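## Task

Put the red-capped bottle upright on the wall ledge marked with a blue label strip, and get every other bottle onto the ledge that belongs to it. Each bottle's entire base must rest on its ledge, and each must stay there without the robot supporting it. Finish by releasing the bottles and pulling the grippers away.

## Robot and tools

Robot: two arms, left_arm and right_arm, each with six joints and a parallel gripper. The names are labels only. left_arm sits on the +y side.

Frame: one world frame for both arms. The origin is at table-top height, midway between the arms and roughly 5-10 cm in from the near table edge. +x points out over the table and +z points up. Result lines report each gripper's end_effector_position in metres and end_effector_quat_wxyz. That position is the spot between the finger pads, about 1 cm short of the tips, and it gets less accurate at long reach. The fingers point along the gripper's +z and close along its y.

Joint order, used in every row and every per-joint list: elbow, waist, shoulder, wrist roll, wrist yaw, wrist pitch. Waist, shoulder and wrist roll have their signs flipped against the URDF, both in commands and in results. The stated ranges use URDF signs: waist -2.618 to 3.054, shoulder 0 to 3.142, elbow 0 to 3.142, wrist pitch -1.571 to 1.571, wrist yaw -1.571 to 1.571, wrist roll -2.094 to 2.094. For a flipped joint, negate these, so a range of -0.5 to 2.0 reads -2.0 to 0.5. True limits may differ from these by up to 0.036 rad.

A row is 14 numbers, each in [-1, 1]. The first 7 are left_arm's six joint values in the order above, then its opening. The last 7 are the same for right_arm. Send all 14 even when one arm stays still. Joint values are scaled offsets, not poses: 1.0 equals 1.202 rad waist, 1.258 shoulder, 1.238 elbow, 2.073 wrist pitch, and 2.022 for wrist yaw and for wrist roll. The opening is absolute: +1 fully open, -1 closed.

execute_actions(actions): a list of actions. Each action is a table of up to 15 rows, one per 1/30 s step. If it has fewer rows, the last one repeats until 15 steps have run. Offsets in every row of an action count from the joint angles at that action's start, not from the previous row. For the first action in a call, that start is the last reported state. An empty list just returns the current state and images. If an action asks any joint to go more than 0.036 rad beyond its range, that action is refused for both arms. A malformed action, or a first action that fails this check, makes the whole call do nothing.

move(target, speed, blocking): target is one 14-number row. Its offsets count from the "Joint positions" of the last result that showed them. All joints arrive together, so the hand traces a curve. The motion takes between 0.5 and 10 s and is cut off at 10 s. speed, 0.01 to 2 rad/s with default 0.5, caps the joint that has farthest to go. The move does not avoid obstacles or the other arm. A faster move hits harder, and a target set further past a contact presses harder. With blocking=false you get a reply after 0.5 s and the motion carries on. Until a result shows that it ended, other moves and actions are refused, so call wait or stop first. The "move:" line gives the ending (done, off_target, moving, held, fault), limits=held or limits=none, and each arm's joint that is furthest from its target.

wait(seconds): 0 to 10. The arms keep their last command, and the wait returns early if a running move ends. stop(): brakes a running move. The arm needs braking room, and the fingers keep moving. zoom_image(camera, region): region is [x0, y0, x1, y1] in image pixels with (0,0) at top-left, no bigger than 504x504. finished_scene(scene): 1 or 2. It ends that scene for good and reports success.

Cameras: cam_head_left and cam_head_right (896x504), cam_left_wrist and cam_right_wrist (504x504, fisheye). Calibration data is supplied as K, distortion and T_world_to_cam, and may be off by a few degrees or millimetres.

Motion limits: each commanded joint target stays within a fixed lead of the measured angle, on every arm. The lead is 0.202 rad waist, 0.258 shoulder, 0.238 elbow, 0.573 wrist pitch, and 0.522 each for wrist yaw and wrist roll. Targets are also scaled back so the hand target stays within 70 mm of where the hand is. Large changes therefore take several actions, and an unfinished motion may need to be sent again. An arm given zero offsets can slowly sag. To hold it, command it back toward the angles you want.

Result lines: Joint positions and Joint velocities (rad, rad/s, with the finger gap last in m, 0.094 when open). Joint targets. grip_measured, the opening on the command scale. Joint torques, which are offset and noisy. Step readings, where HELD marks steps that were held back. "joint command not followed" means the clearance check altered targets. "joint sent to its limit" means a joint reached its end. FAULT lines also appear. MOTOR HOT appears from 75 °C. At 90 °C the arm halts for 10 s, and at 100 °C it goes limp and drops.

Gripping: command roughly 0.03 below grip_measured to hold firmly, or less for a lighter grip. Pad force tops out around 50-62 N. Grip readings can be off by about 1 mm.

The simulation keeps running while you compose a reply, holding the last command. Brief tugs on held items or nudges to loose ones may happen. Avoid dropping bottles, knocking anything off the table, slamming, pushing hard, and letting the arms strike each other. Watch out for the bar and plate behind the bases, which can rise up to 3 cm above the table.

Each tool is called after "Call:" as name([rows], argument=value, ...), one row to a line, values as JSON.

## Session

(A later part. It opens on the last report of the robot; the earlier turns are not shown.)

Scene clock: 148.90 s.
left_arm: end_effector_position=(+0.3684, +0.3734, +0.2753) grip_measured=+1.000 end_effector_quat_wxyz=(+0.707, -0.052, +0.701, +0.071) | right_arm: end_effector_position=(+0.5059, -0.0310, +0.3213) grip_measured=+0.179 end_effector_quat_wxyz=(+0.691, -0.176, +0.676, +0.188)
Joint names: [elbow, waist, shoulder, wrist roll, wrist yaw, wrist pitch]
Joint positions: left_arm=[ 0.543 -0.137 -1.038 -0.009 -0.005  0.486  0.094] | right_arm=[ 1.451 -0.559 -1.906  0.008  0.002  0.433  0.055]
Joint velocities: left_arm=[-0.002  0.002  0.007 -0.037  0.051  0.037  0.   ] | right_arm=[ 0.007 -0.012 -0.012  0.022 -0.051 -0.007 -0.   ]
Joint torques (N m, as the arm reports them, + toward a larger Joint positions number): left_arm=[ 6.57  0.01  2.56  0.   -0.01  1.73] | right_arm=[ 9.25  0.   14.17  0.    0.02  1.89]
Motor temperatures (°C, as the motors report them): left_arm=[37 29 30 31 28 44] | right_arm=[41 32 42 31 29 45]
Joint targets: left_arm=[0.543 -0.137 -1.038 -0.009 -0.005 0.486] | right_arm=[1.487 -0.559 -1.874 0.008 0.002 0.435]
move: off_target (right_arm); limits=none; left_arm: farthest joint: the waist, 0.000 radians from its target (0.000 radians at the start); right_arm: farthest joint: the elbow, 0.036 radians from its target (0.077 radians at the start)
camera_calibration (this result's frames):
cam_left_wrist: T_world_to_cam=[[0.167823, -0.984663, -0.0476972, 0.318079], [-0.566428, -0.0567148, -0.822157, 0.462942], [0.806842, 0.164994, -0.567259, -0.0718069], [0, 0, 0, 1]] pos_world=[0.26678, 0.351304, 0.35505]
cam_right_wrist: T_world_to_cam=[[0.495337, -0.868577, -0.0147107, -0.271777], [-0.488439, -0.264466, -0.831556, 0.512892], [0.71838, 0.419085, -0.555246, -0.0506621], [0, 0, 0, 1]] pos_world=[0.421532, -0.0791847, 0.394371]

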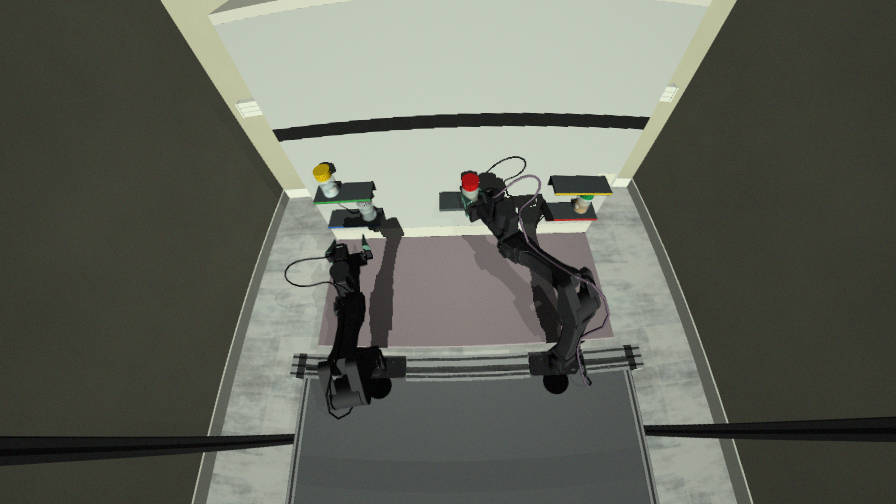

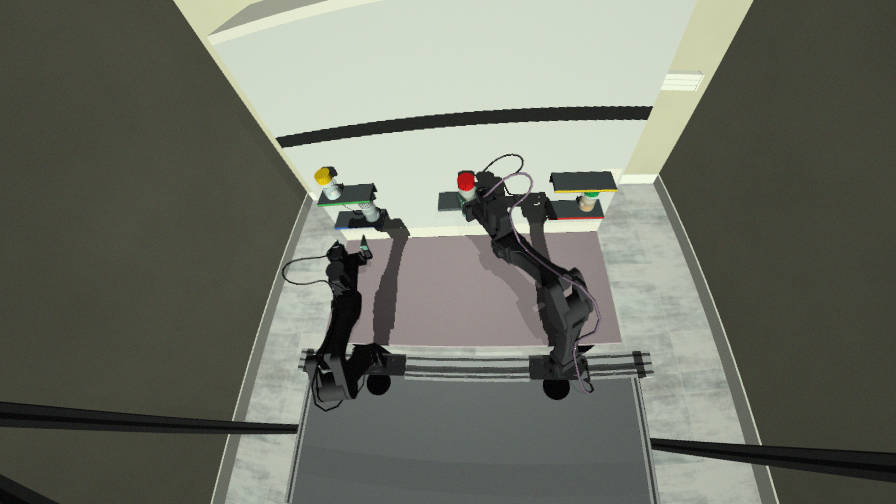

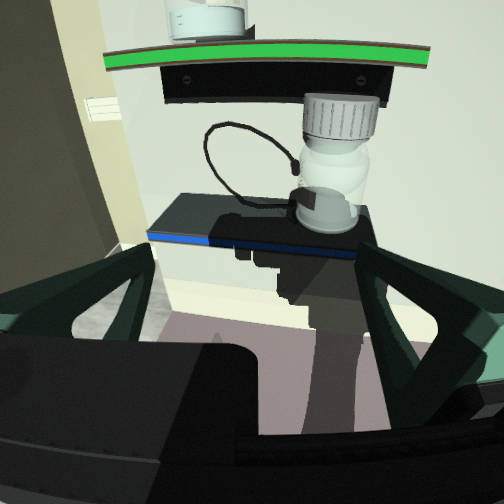

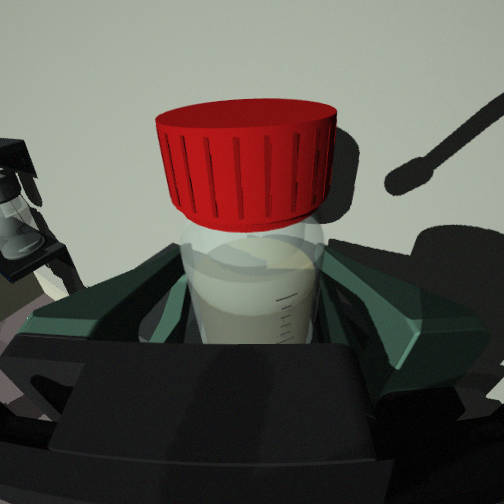

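Call:
execute_actions([
  [[0,0,0,0,0,0,1, 0.025,0,0.025,0,0,0.005,0.3]],
  [[0,0,0,0,0,0,1, 0.025,0,0.025,0,0,0.008,1]],
  [[0,0,0,0,0,0,1, 0.025,0,0.025,0,0,0.008,1]],
])

Scene clock: 153.27 s.
left_arm: end_effector_position=(+0.3684, +0.3734, +0.2753) grip_measured=+1.000 end_effector_quat_wxyz=(+0.707, -0.052, +0.701, +0.071) | right_arm: end_effector_position=(+0.5059, -0.0310, +0.3213) grip_measured=+1.000 end_effector_quat_wxyz=(+0.690, -0.176, +0.676, +0.188)
Joint names: [elbow, waist, shoulder, wrist roll, wrist yaw, wrist pitch]
Joint positions: left_arm=[ 0.543 -0.137 -1.038 -0.009 -0.005  0.486  0.094] | right_arm=[ 1.451 -0.559 -1.906  0.007  0.002  0.432  0.094]
Joint velocities: left_arm=[-0.002  0.002 -0.002  0.007 -0.007 -0.051  0.   ] | right_arm=[ 0.027 -0.002 -0.002  0.022  0.022  0.022  0.   ]
Joint torques (N m, as the arm reports them, + toward a larger Joint positions number): left_arm=[ 6.58  0.01  2.57 -0.01 -0.01  1.74] | right_arm=[ 8.85  0.01 14.12  0.    0.03  2.08]
Motor temperatures (°C, as the motors report them): left_arm=[37 29 30 31 28 44] | right_arm=[41 32 42 31 29 45]
Joint targets: left_arm=[0.543 -0.137 -1.038 -0.009 -0.005 0.486] | right_arm=[1.482 -0.559 -1.874 0.007 0.002 0.449]
Step readings (joint positions; steps 1 to 15: 1st action; 16 to 30: 2nd action; 31 to 45: 3rd action):
0: left_arm=[0.543 -0.137 -1.038 -0.009 -0.005 0.486] | right_arm=[1.451 -0.559 -1.906 0.008 0.002 0.432]
1: left_arm=[0.543 -0.137 -1.038 -0.009 -0.005 0.486] | right_arm=[1.451 -0.559 -1.906 0.007 0.002 0.432]
2: left_arm=[0.543 -0.137 -1.038 -0.009 -0.005 0.486] | right_arm=[1.451 -0.559 -1.906 0.007 0.002 0.432]
4: left_arm=[0.543 -0.137 -1.038 -0.009 -0.005 0.486] | right_arm=[1.451 -0.559 -1.906 0.007 0.002 0.432]
8: left_arm=[0.543 -0.137 -1.038 -0.009 -0.005 0.486] | right_arm=[1.451 -0.559 -1.906 0.007 0.002 0.432]
15: left_arm=[0.543 -0.137 -1.038 -0.009 -0.005 0.486] | right_arm=[1.451 -0.559 -1.906 0.007 0.002 0.432]
16: left_arm=[0.543 -0.137 -1.038 -0.009 -0.005 0.486] | right_arm=[1.451 -0.559 -1.906 0.007 0.002 0.432]
17: left_arm=[0.543 -0.137 -1.038 -0.009 -0.005 0.486] | right_arm=[1.451 -0.559 -1.906 0.007 0.002 0.432]
19: left_arm=[0.543 -0.137 -1.038 -0.009 -0.005 0.486] | right_arm=[1.451 -0.559 -1.906 0.007 0.002 0.432]
23: left_arm=[0.543 -0.137 -1.038 -0.009 -0.005 0.486] | right_arm=[1.451 -0.559 -1.906 0.007 0.002 0.432]
30: left_arm=[0.543 -0.137 -1.038 -0.009 -0.005 0.486] | right_arm=[1.451 -0.559 -1.906 0.007 0.002 0.432]
31: left_arm=[0.543 -0.137 -1.038 -0.009 -0.005 0.486] | right_arm=[1.451 -0.559 -1.906 0.007 0.002 0.432]
32: left_arm=[0.543 -0.137 -1.038 -0.009 -0.005 0.486] | right_arm=[1.451 -0.559 -1.906 0.007 0.002 0.432]
34: left_arm=[0.543 -0.137 -1.038 -0.009 -0.005 0.486] | right_arm=[1.451 -0.559 -1.906 0.007 0.002 0.432]
38: left_arm=[0.543 -0.137 -1.038 -0.009 -0.005 0.486] | right_arm=[1.451 -0.559 -1.906 0.007 0.002 0.432]
45: Joint positions above
camera_calibration (this result's frames):
cam_left_wrist: T_world_to_cam=[[0.167823, -0.984663, -0.0476972, 0.318079], [-0.566428, -0.0567148, -0.822157, 0.462942], [0.806842, 0.164994, -0.567259, -0.0718069], [0, 0, 0, 1]] pos_world=[0.26678, 0.351304, 0.35505]
cam_right_wrist: T_world_to_cam=[[0.495343, -0.868566, -0.0150902, -0.271658], [-0.488867, -0.264357, -0.831339, 0.512965], [0.718084, 0.419175, -0.555561, -0.050463], [0, 0, 0, 1]] pos_world=[0.421572, -0.0791936, 0.394313]

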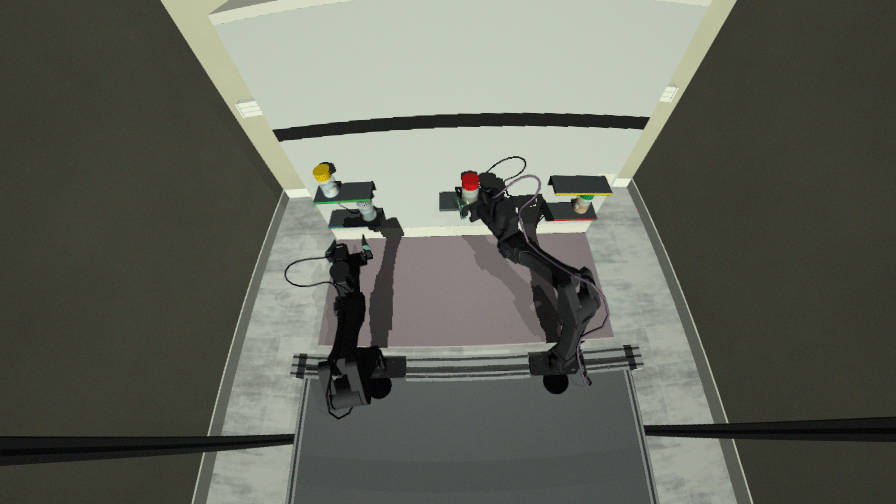

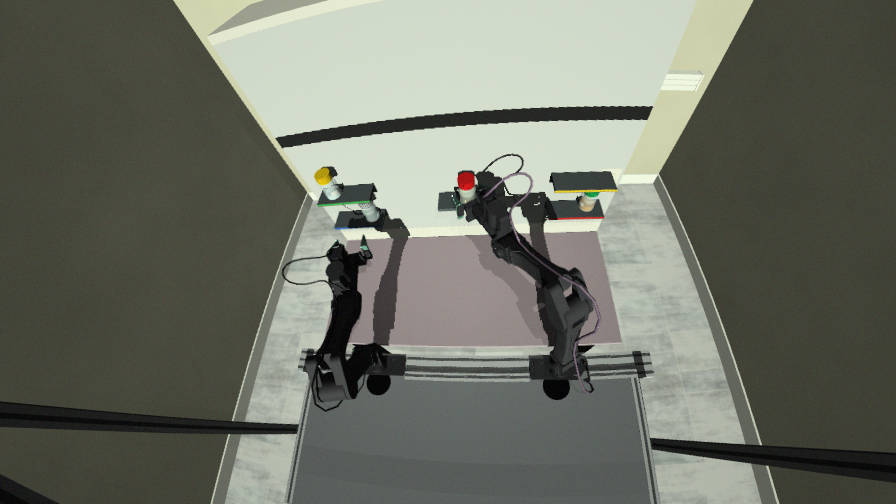

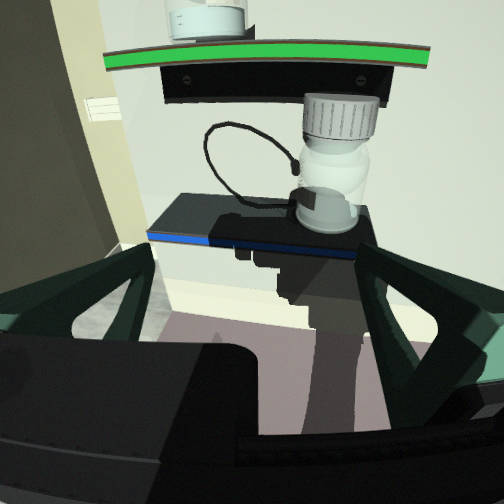

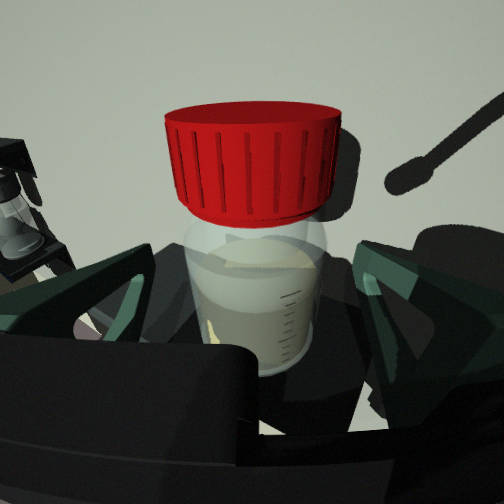

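Call:
move(target=[0.03,0.33,0,0,0,0.01,1, -0.538,0,0.728,0,0,-0.064,1], speed=0.5)

Call:
move(target=[0.03,0.1,0,0,0,0.01,1, 0.03,0.6,0,0,0,0.012,1], speed=0.7)

Scene clock: 165.93 s.
left_arm: end_effector_position=(+0.3657, +0.2280, +0.2739) grip_measured=+1.000 end_effector_quat_wxyz=(+0.708, +0.086, +0.698, -0.064) | right_arm: end_effector_position=(+0.3108, -0.1445, +0.3694) grip_measured=+1.000 end_effector_quat_wxyz=(+0.724, -0.166, +0.640, +0.197)
Joint names: [elbow, waist, shoulder, wrist roll, wrist yaw, wrist pitch]
Joint positions: left_arm=[ 0.543  0.25  -1.038 -0.009 -0.005  0.492  0.094] | right_arm=[ 0.79  -0.559 -1.006  0.007  0.002  0.295  0.094]
Joint velocities: left_arm=[-0.007  0.002 -0.002  0.007 -0.051  0.051  0.   ] | right_arm=[-0.012  0.002  0.012  0.022  0.037 -0.081  0.   ]
Joint torques (N m, as the arm reports them, + toward a larger Joint positions number): left_arm=[ 9.12  0.92  2.57 -0.01 -0.01  1.87] | right_arm=[5.92 0.05 3.75 0.01 0.03 1.9 ]
Motor temperatures (°C, as the motors report them): left_arm=[38 29 30 31 28 44] | right_arm=[42 32 43 31 29 45]
Joint targets: left_arm=[0.580 0.260 -1.038 -0.009 -0.005 0.507] | right_arm=[0.785 -0.559 -0.990 0.007 0.002 0.299]
move: off_target (left_arm); limits=none; left_arm: farthest joint: the elbow, 0.037 radians from its target (0.037 radians at the start); right_arm: farthest joint: the shoulder, 0.015 radians from its target (0.916 radians at the start)
camera_calibration (this result's frames):
cam_left_wrist: T_world_to_cam=[[-0.21567, -0.974976, -0.0539373, 0.315078], [-0.546273, 0.166254, -0.820942, 0.393493], [0.809366, -0.147588, -0.568459, 0.0241879], [0, 0, 0, 1]] pos_world=[0.263331, 0.245343, 0.353779]
cam_right_wrist: T_world_to_cam=[[0.495011, -0.868747, -0.015606, -0.272685], [-0.413926, -0.219987, -0.883329, 0.429981], [0.763956, 0.443717, -0.468493, 0.121091], [0, 0, 0, 1]] pos_world=[0.220455, -0.196034, 0.43229]

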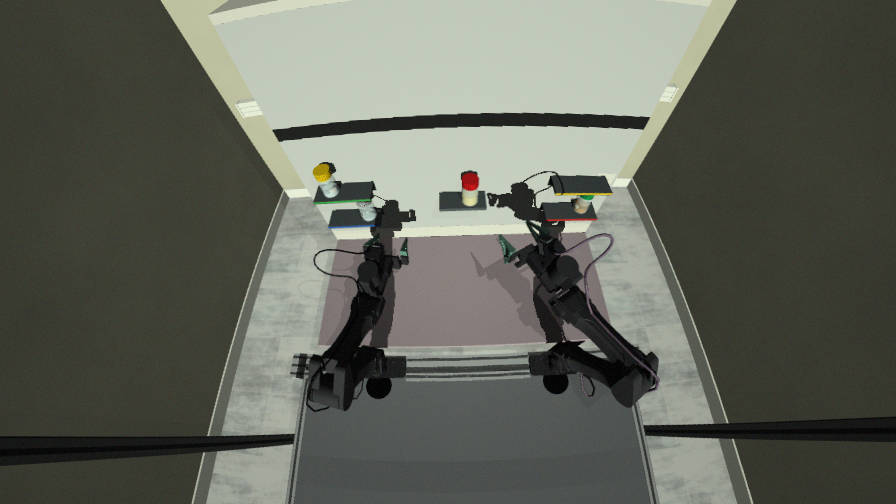

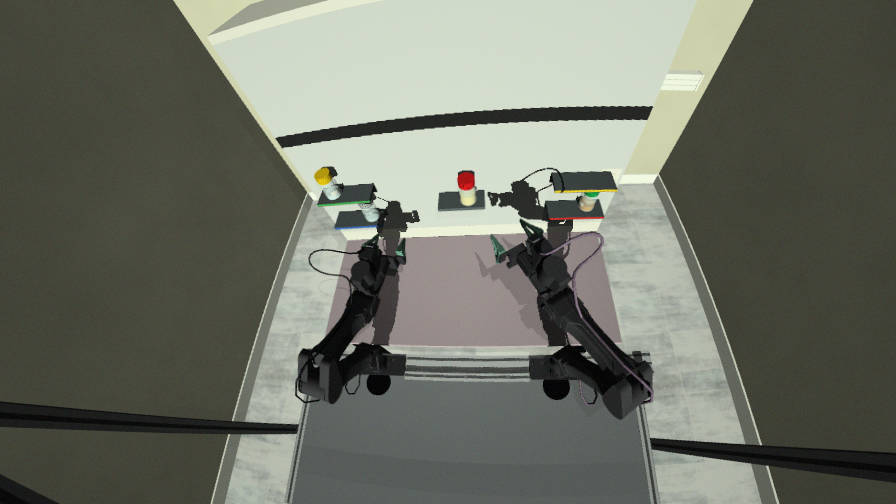

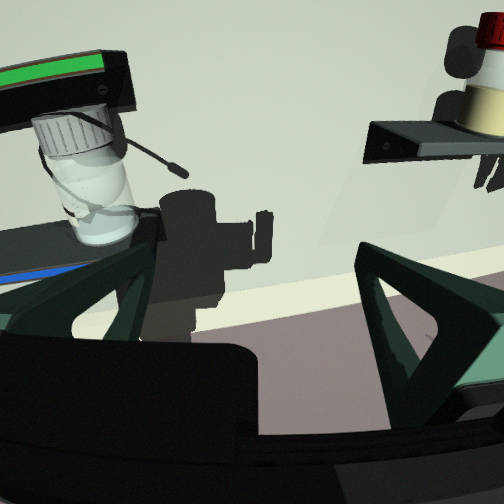

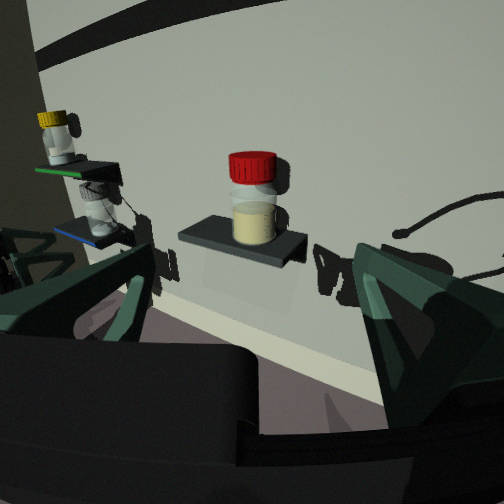

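Scene clock: 167.40 s.
left_arm: end_effector_position=(+0.3548, +0.1880, +0.2744) grip_measured=+1.000 end_effector_quat_wxyz=(+0.704, +0.124, +0.692, -0.102) | right_arm: end_effector_position=(+0.3549, -0.4059, +0.3607) grip_measured=+1.000 end_effector_quat_wxyz=(+0.740, +0.080, +0.665, -0.060)
Joint names: [elbow, waist, shoulder, wrist roll, wrist yaw, wrist pitch]
Joint positions: left_arm=[ 0.543  0.359 -1.038 -0.009 -0.005  0.498  0.094] | right_arm=[ 0.79   0.155 -1.006  0.007  0.005  0.296  0.094]
Joint velocities: left_arm=[-0.007 -0.002  0.007 -0.022 -0.037 -0.066  0.   ] | right_arm=[-0.002  0.007 -0.002 -0.066 -0.066  0.007  0.   ]
Joint torques (N m, as the arm reports them, + toward a larger Joint positions number): left_arm=[ 9.12  0.96  2.57  0.   -0.01  1.87] | right_arm=[ 9.39  0.48  2.16  0.   -0.05  2.14]
Motor temperatures (°C, as the motors report them): left_arm=[38 29 30 31 28 44] | right_arm=[42 32 42 31 29 45]
Joint targets: left_arm=[0.580 0.370 -1.038 -0.009 -0.005 0.513] | right_arm=[0.827 0.162 -1.006 0.007 0.002 0.320]
move: off_target (left_arm, right_arm); limits=none; left_arm: farthest joint: the elbow, 0.037 radians from its target (0.037 radians at the start); right_arm: farthest joint: the elbow, 0.037 radians from its target (0.037 radians at the start)
camera_calibration (this result's frames):
cam_left_wrist: T_world_to_cam=[[-0.320819, -0.945535, -0.0551227, 0.30586], [-0.522061, 0.225095, -0.822669, 0.375365], [0.79027, -0.235151, -0.565842, 0.0498944], [0, 0, 0, 1]] pos_world=[0.254659, 0.216441, 0.353894]
cam_right_wrist: T_world_to_cam=[[-0.19761, -0.979387, -0.0418568, -0.311284], [-0.471932, 0.132473, -0.871625, 0.542411], [0.859203, -0.152488, -0.488382, -0.0693967], [0, 0, 0, 1]] pos_world=[0.254094, -0.387304, 0.425858]

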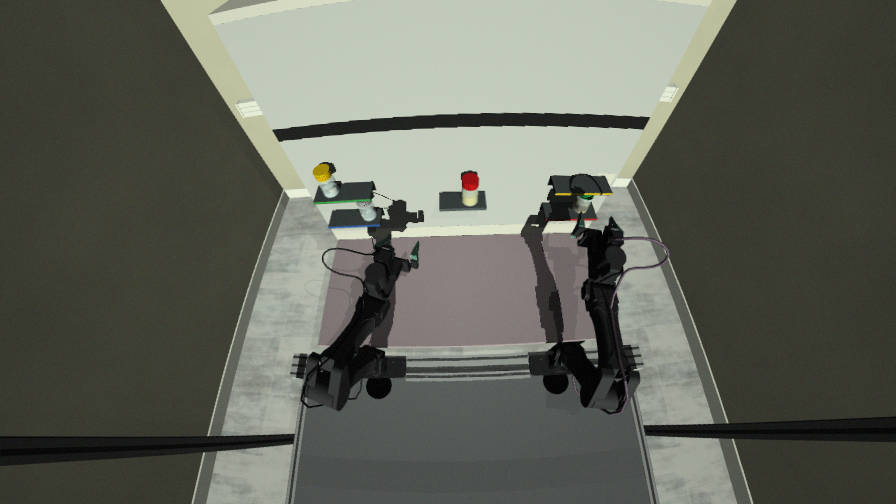

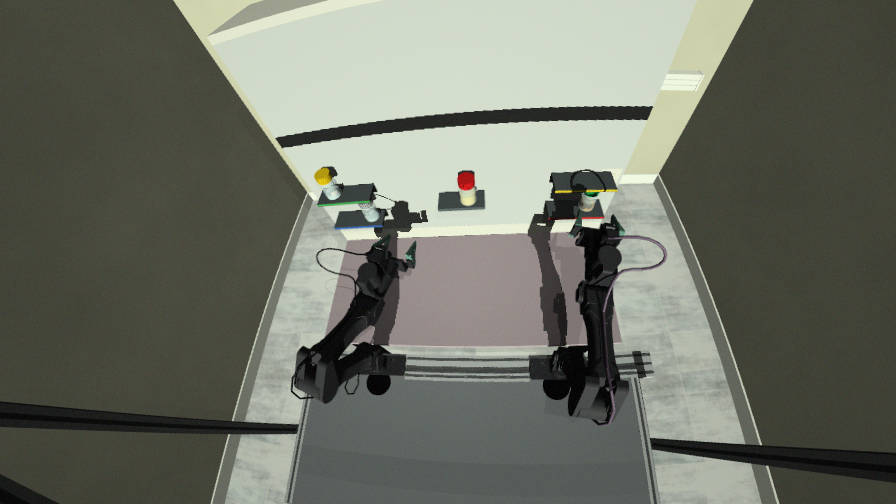

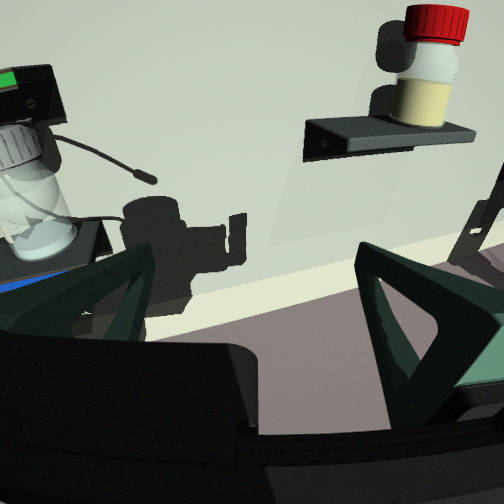

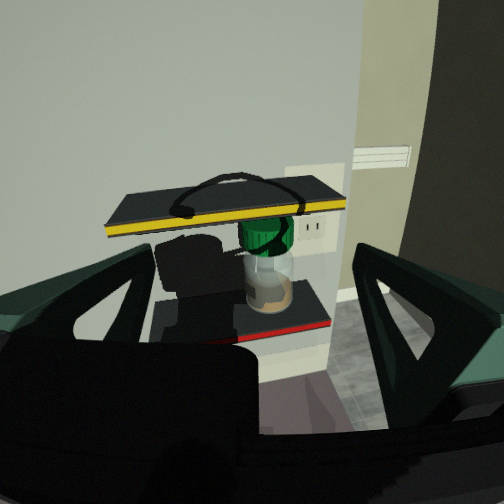

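Call:
move(target=[0.493,0.22,-0.363,0,0,-0.057,1, 0.03,0,0,0,0,0.012,1], speed=0.6)

Scene clock: 179.40 s.
left_arm: end_effector_position=(+0.4094, +0.0334, +0.3465) grip_measured=+1.000 end_effector_quat_wxyz=(+0.692, +0.211, +0.662, -0.194) | right_arm: end_effector_position=(+0.3549, -0.4059, +0.3608) grip_measured=+1.000 end_effector_quat_wxyz=(+0.740, +0.080, +0.665, -0.060)
Joint names: [elbow, waist, shoulder, wrist roll, wrist yaw, wrist pitch]
Joint positions: left_arm=[ 1.12   0.618 -1.487 -0.009 -0.005  0.397  0.094] | right_arm=[ 0.79   0.155 -1.006  0.007  0.005  0.297  0.094]
Joint velocities: left_arm=[-0.002 -0.012  0.012 -0.022 -0.007 -0.022  0.   ] | right_arm=[-0.012 -0.012 -0.012 -0.051  0.007 -0.022  0.   ]
Joint torques (N m, as the arm reports them, + toward a larger Joint positions number): left_arm=[ 8.96  0.46  5.92  0.   -0.01  1.57] | right_arm=[9.37 0.   2.15 0.02 0.02 2.11]
Motor temperatures (°C, as the motors report them): left_arm=[39 29 30 31 28 44] | right_arm=[42 32 38 31 29 45]
Joint targets: left_arm=[1.154 0.623 -1.494 -0.009 -0.005 0.380] | right_arm=[0.827 0.155 -1.006 0.007 0.005 0.320]
move: off_target (left_arm, right_arm); limits=none; left_arm: farthest joint: the elbow, 0.033 radians from its target (0.610 radians at the start); right_arm: farthest joint: the elbow, 0.037 radians from its target (0.037 radians at the start)
camera_calibration (this result's frames):
cam_left_wrist: T_world_to_cam=[[-0.551773, -0.83206, -0.0567677, 0.272462], [-0.431566, 0.343109, -0.834282, 0.461026], [0.71365, -0.435836, -0.548407, 0.0432377], [0, 0, 0, 1]] pos_world=[0.318444, 0.0873673, 0.423805]
cam_right_wrist: T_world_to_cam=[[-0.197612, -0.979386, -0.041863, -0.311281], [-0.471275, 0.132363, -0.871997, 0.542423], [0.859563, -0.152589, -0.487717, -0.069696], [0, 0, 0, 1]] pos_world=[0.254025, -0.387296, 0.425968]

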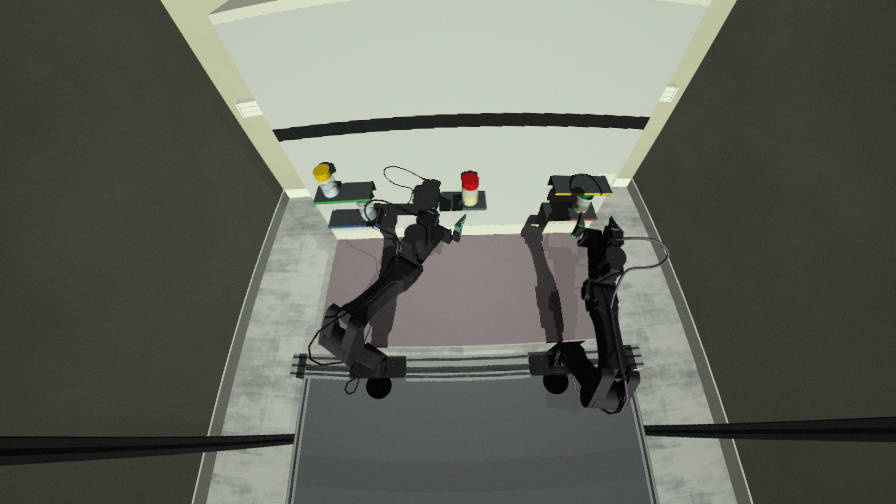

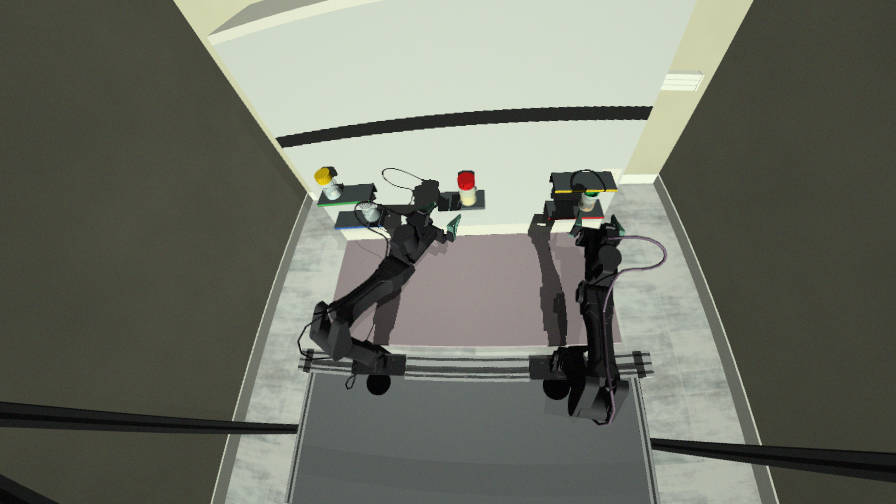

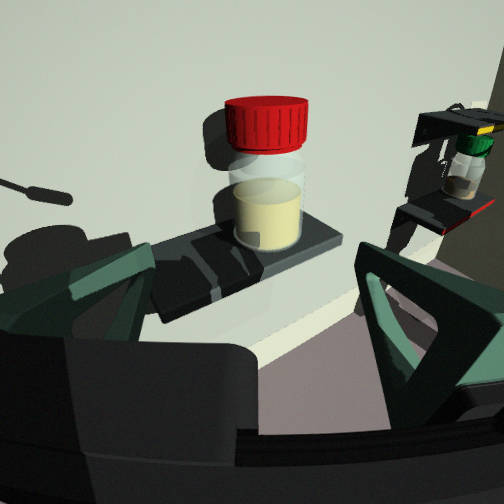

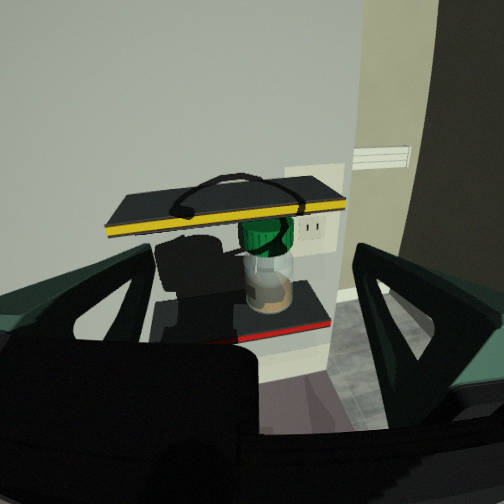

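Call:
move(target=[0.372,0.022,-0.292,0,0,-0.049,1, 0.03,0,0,0,0,0.012,1], speed=0.35)

Scene clock: 197.87 s.
left_arm: end_effector_position=(+0.4835, -0.0290, +0.3476) grip_measured=+1.000 end_effector_quat_wxyz=(+0.683, +0.219, +0.668, -0.198) | right_arm: end_effector_position=(+0.3549, -0.4059, +0.3611) grip_measured=+1.000 end_effector_quat_wxyz=(+0.741, +0.080, +0.664, -0.060)
Joint names: [elbow, waist, shoulder, wrist roll, wrist yaw, wrist pitch]
Joint positions: left_arm=[ 1.546  0.637 -1.849 -0.009 -0.005  0.312  0.094] | right_arm=[ 0.79   0.155 -1.006  0.007  0.005  0.298  0.094]
Joint velocities: left_arm=[0.012 0.007 0.022 0.022 0.007 0.022 0.   ] | right_arm=[-0.012  0.007  0.007  0.168  0.007  0.037  0.   ]
Joint torques (N m, as the arm reports them, + toward a larger Joint positions number): left_arm=[ 9.14  0.69  9.45  0.   -0.01  1.57] | right_arm=[ 9.39 -0.04  2.17  0.02  0.01  2.09]
Motor temperatures (°C, as the motors report them): left_arm=[40 29 32 31 28 44] | right_arm=[43 32 35 31 29 45]
Joint targets: left_arm=[1.581 0.644 -1.854 -0.009 -0.005 0.296] | right_arm=[0.827 0.155 -1.006 0.007 0.005 0.322]
move: off_target (left_arm, right_arm); limits=none; left_arm: farthest joint: the elbow, 0.035 radians from its target (0.460 radians at the start); right_arm: farthest joint: the elbow, 0.037 radians from its target (0.037 radians at the start)
camera_calibration (this result's frames):
cam_left_wrist: T_world_to_cam=[[-0.5678, -0.821205, -0.056797, 0.269567], [-0.440405, 0.361349, -0.82187, 0.51588], [0.695447, -0.441644, -0.566836, -0.0211586], [0, 0, 0, 1]] pos_world=[0.39497, 0.0256125, 0.427303]
cam_right_wrist: T_world_to_cam=[[-0.197616, -0.979385, -0.0418724, -0.311277], [-0.470289, 0.132198, -0.872555, 0.54244], [0.860102, -0.152739, -0.486719, -0.070145], [0, 0, 0, 1]] pos_world=[0.253922, -0.387284, 0.426133]

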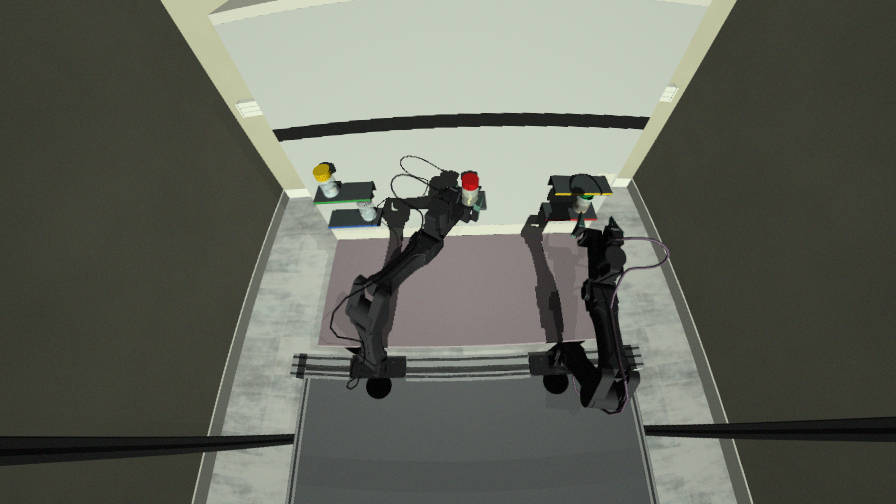

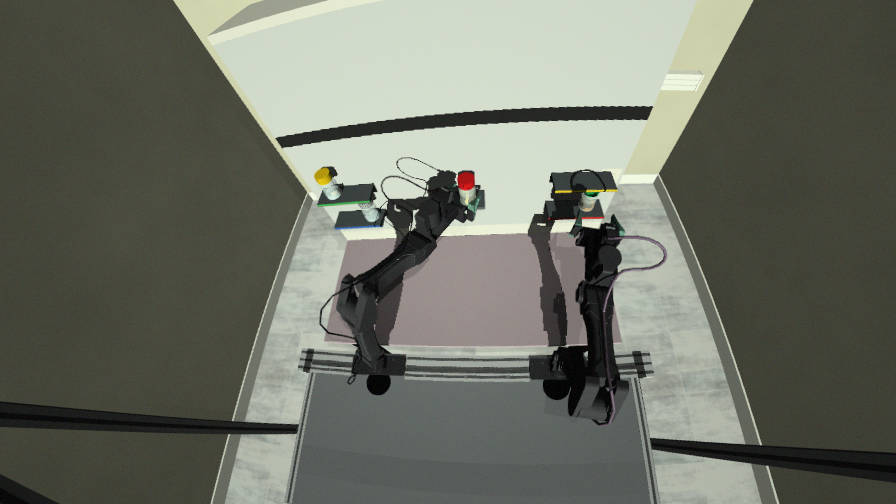

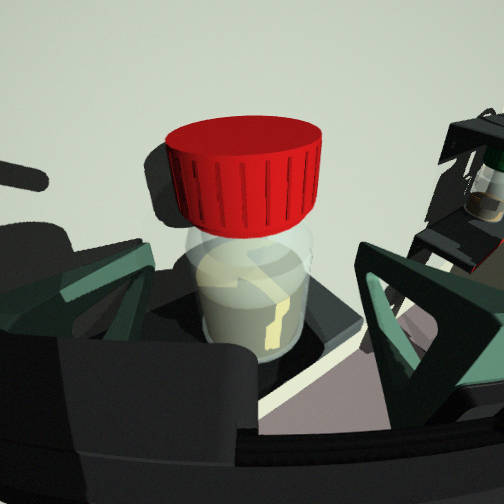

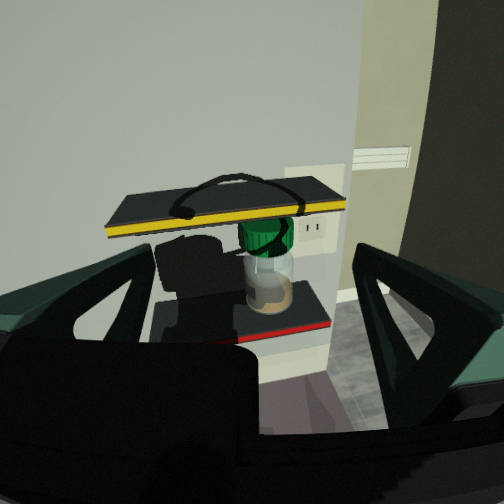

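Call:
move(target=[0.11,-0.009,-0.063,0,0,-0.024,1, 0.03,0,0,0,0,0.012,1], speed=0.15)

Scene clock: 206.27 s.
left_arm: end_effector_position=(+0.4987, -0.0395, +0.3488) grip_measured=+1.000 end_effector_quat_wxyz=(+0.682, +0.219, +0.669, -0.198) | right_arm: end_effector_position=(+0.3549, -0.4059, +0.3614) grip_measured=+1.000 end_effector_quat_wxyz=(+0.741, +0.080, +0.664, -0.060)
Joint names: [elbow, waist, shoulder, wrist roll, wrist yaw, wrist pitch]
Joint positions: left_arm=[ 1.648  0.637 -1.921 -0.009 -0.005  0.28   0.094] | right_arm=[ 0.79   0.155 -1.006  0.007  0.005  0.299  0.094]
Joint velocities: left_arm=[ 0.007  0.007  0.012 -0.037 -0.022  0.007  0.   ] | right_arm=[0.007 0.012 0.007 0.022 0.051 0.066 0.   ]
Joint torques (N m, as the arm reports them, + toward a larger Joint positions number): left_arm=[ 9.04 -0.97  9.88  0.   -0.02  1.58] | right_arm=[ 9.42 -0.03  2.14 -0.01  0.03  2.1 ]
Motor temperatures (°C, as the motors report them): left_arm=[41 29 34 31 28 43] | right_arm=[43 32 34 31 29 45]
Joint targets: left_arm=[1.682 0.626 -1.928 -0.009 -0.005 0.263] | right_arm=[0.827 0.155 -1.006 0.007 0.005 0.323]
move: off_target (left_arm, right_arm); limits=none; left_arm: farthest joint: the elbow, 0.034 radians from its target (0.136 radians at the start); right_arm: farthest joint: the elbow, 0.037 radians from its target (0.037 radians at the start)
camera_calibration (this result's frames):
cam_left_wrist: T_world_to_cam=[[-0.567858, -0.821165, -0.0567939, 0.269658], [-0.441973, 0.362389, -0.820569, 0.527706], [0.694404, -0.440865, -0.568718, -0.0344791], [0, 0, 0, 1]] pos_world=[0.410302, 0.0149978, 0.428725]
cam_right_wrist: T_world_to_cam=[[-0.19762, -0.979384, -0.0418819, -0.311273], [-0.469303, 0.132033, -0.873111, 0.542456], [0.86064, -0.152889, -0.48572, -0.070594], [0, 0, 0, 1]] pos_world=[0.253818, -0.387271, 0.426299]

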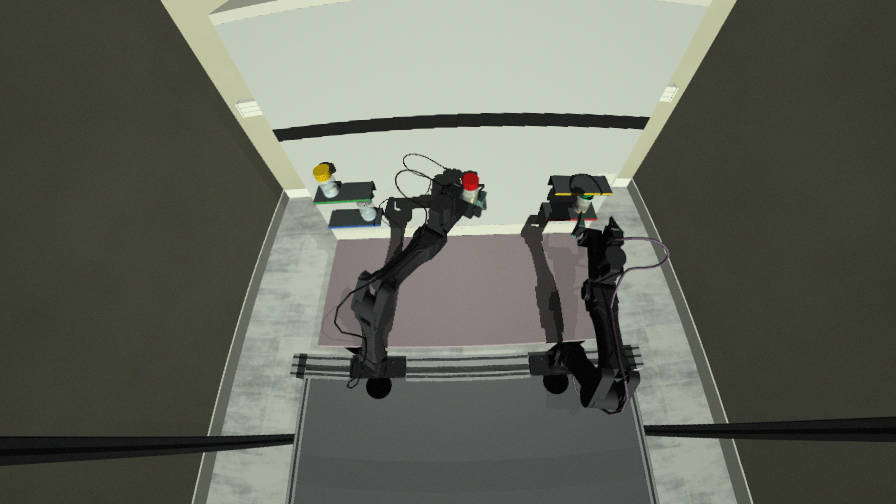

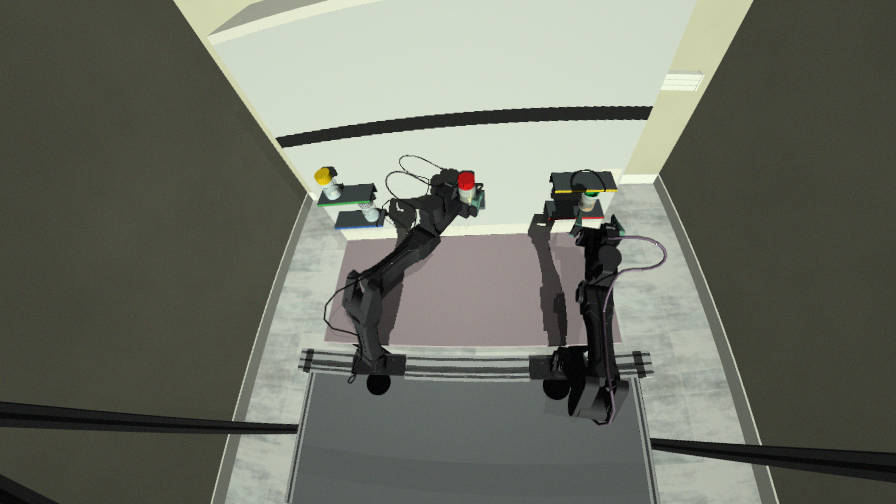

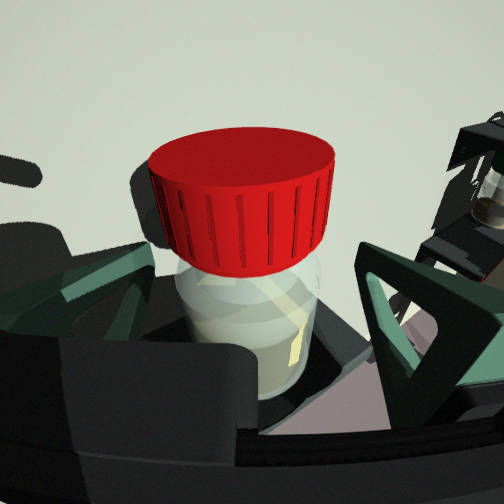

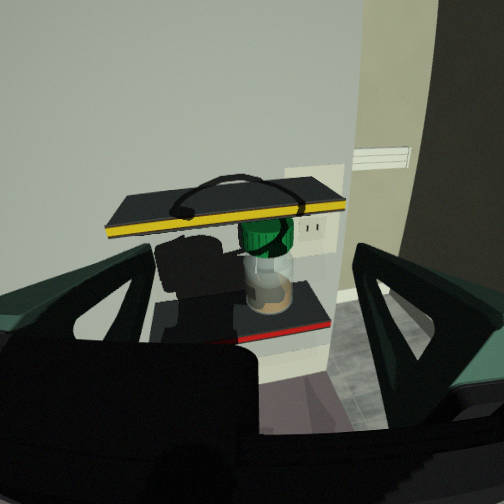

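Call:
move(target=[-0.057,-0.02,0,0,0,0.046,1, 0.03,0,0,0,0,0.012,1], speed=0.1)

Scene clock: 213.63 s.
left_arm: end_effector_position=(+0.5011, -0.0342, +0.3406) grip_measured=+1.000 end_effector_quat_wxyz=(+0.691, +0.214, +0.662, -0.197) | right_arm: end_effector_position=(+0.3548, -0.4059, +0.3617) grip_measured=+1.000 end_effector_quat_wxyz=(+0.741, +0.080, +0.664, -0.060)
Joint names: [elbow, waist, shoulder, wrist roll, wrist yaw, wrist pitch]
Joint positions: left_arm=[ 1.592  0.628 -1.921 -0.009 -0.005  0.36   0.094] | right_arm=[ 0.79   0.155 -1.006  0.007  0.005  0.3    0.094]
Joint velocities: left_arm=[-0.027  0.012  0.012 -0.007  0.007 -0.037  0.   ] | right_arm=[-0.002  0.027 -0.012  0.007 -0.037 -0.022  0.   ]
Joint torques (N m, as the arm reports them, + toward a larger Joint positions number): left_arm=[ 5.73 -1.31 10.42  0.   -0.01  1.87] | right_arm=[ 9.38 -0.02  2.17  0.01  0.01  2.09]
Motor temperatures (°C, as the motors report them): left_arm=[41 29 35 31 28 43] | right_arm=[43 32 34 31 29 45]
Joint targets: left_arm=[1.577 0.613 -1.921 -0.009 -0.005 0.375] | right_arm=[0.827 0.155 -1.006 0.007 0.005 0.324]
move: off_target (right_arm); limits=none; left_arm: farthest joint: the waist, 0.015 radians from its target (0.024 radians at the start); right_arm: farthest joint: the elbow, 0.037 radians from its target (0.037 radians at the start)
camera_calibration (this result's frames):
cam_left_wrist: T_world_to_cam=[[-0.559701, -0.826746, -0.0567946, 0.270705], [-0.4287, 0.347515, -0.833936, 0.517536], [0.70919, -0.442407, -0.548931, -0.0526998], [0, 0, 0, 1]] pos_world=[0.410756, 0.0206381, 0.418038]
cam_right_wrist: T_world_to_cam=[[-0.197623, -0.979383, -0.0418913, -0.31127], [-0.468316, 0.131868, -0.873665, 0.542472], [0.861177, -0.153038, -0.48472, -0.071043], [0, 0, 0, 1]] pos_world=[0.253715, -0.387259, 0.426464]

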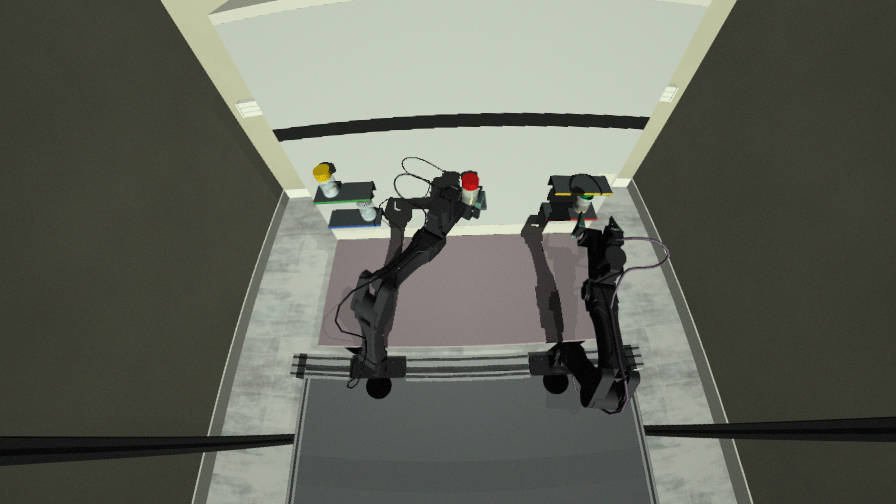

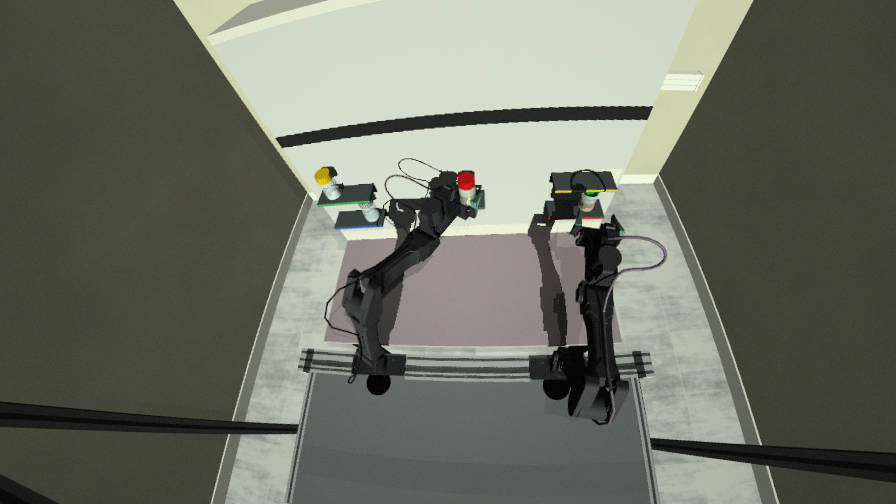

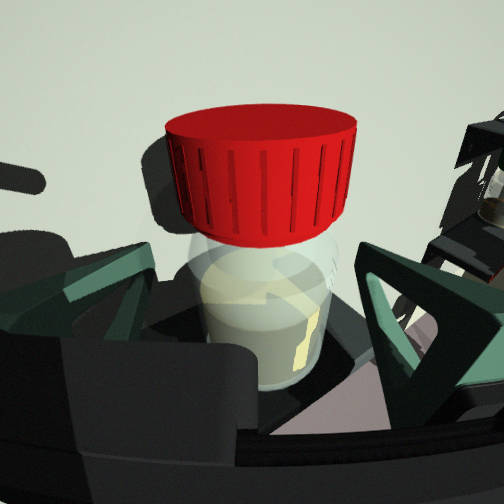

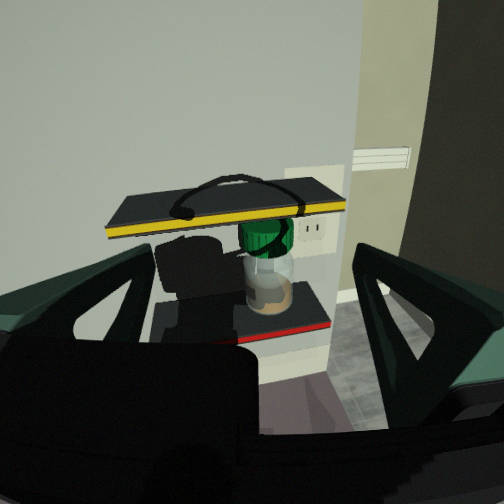

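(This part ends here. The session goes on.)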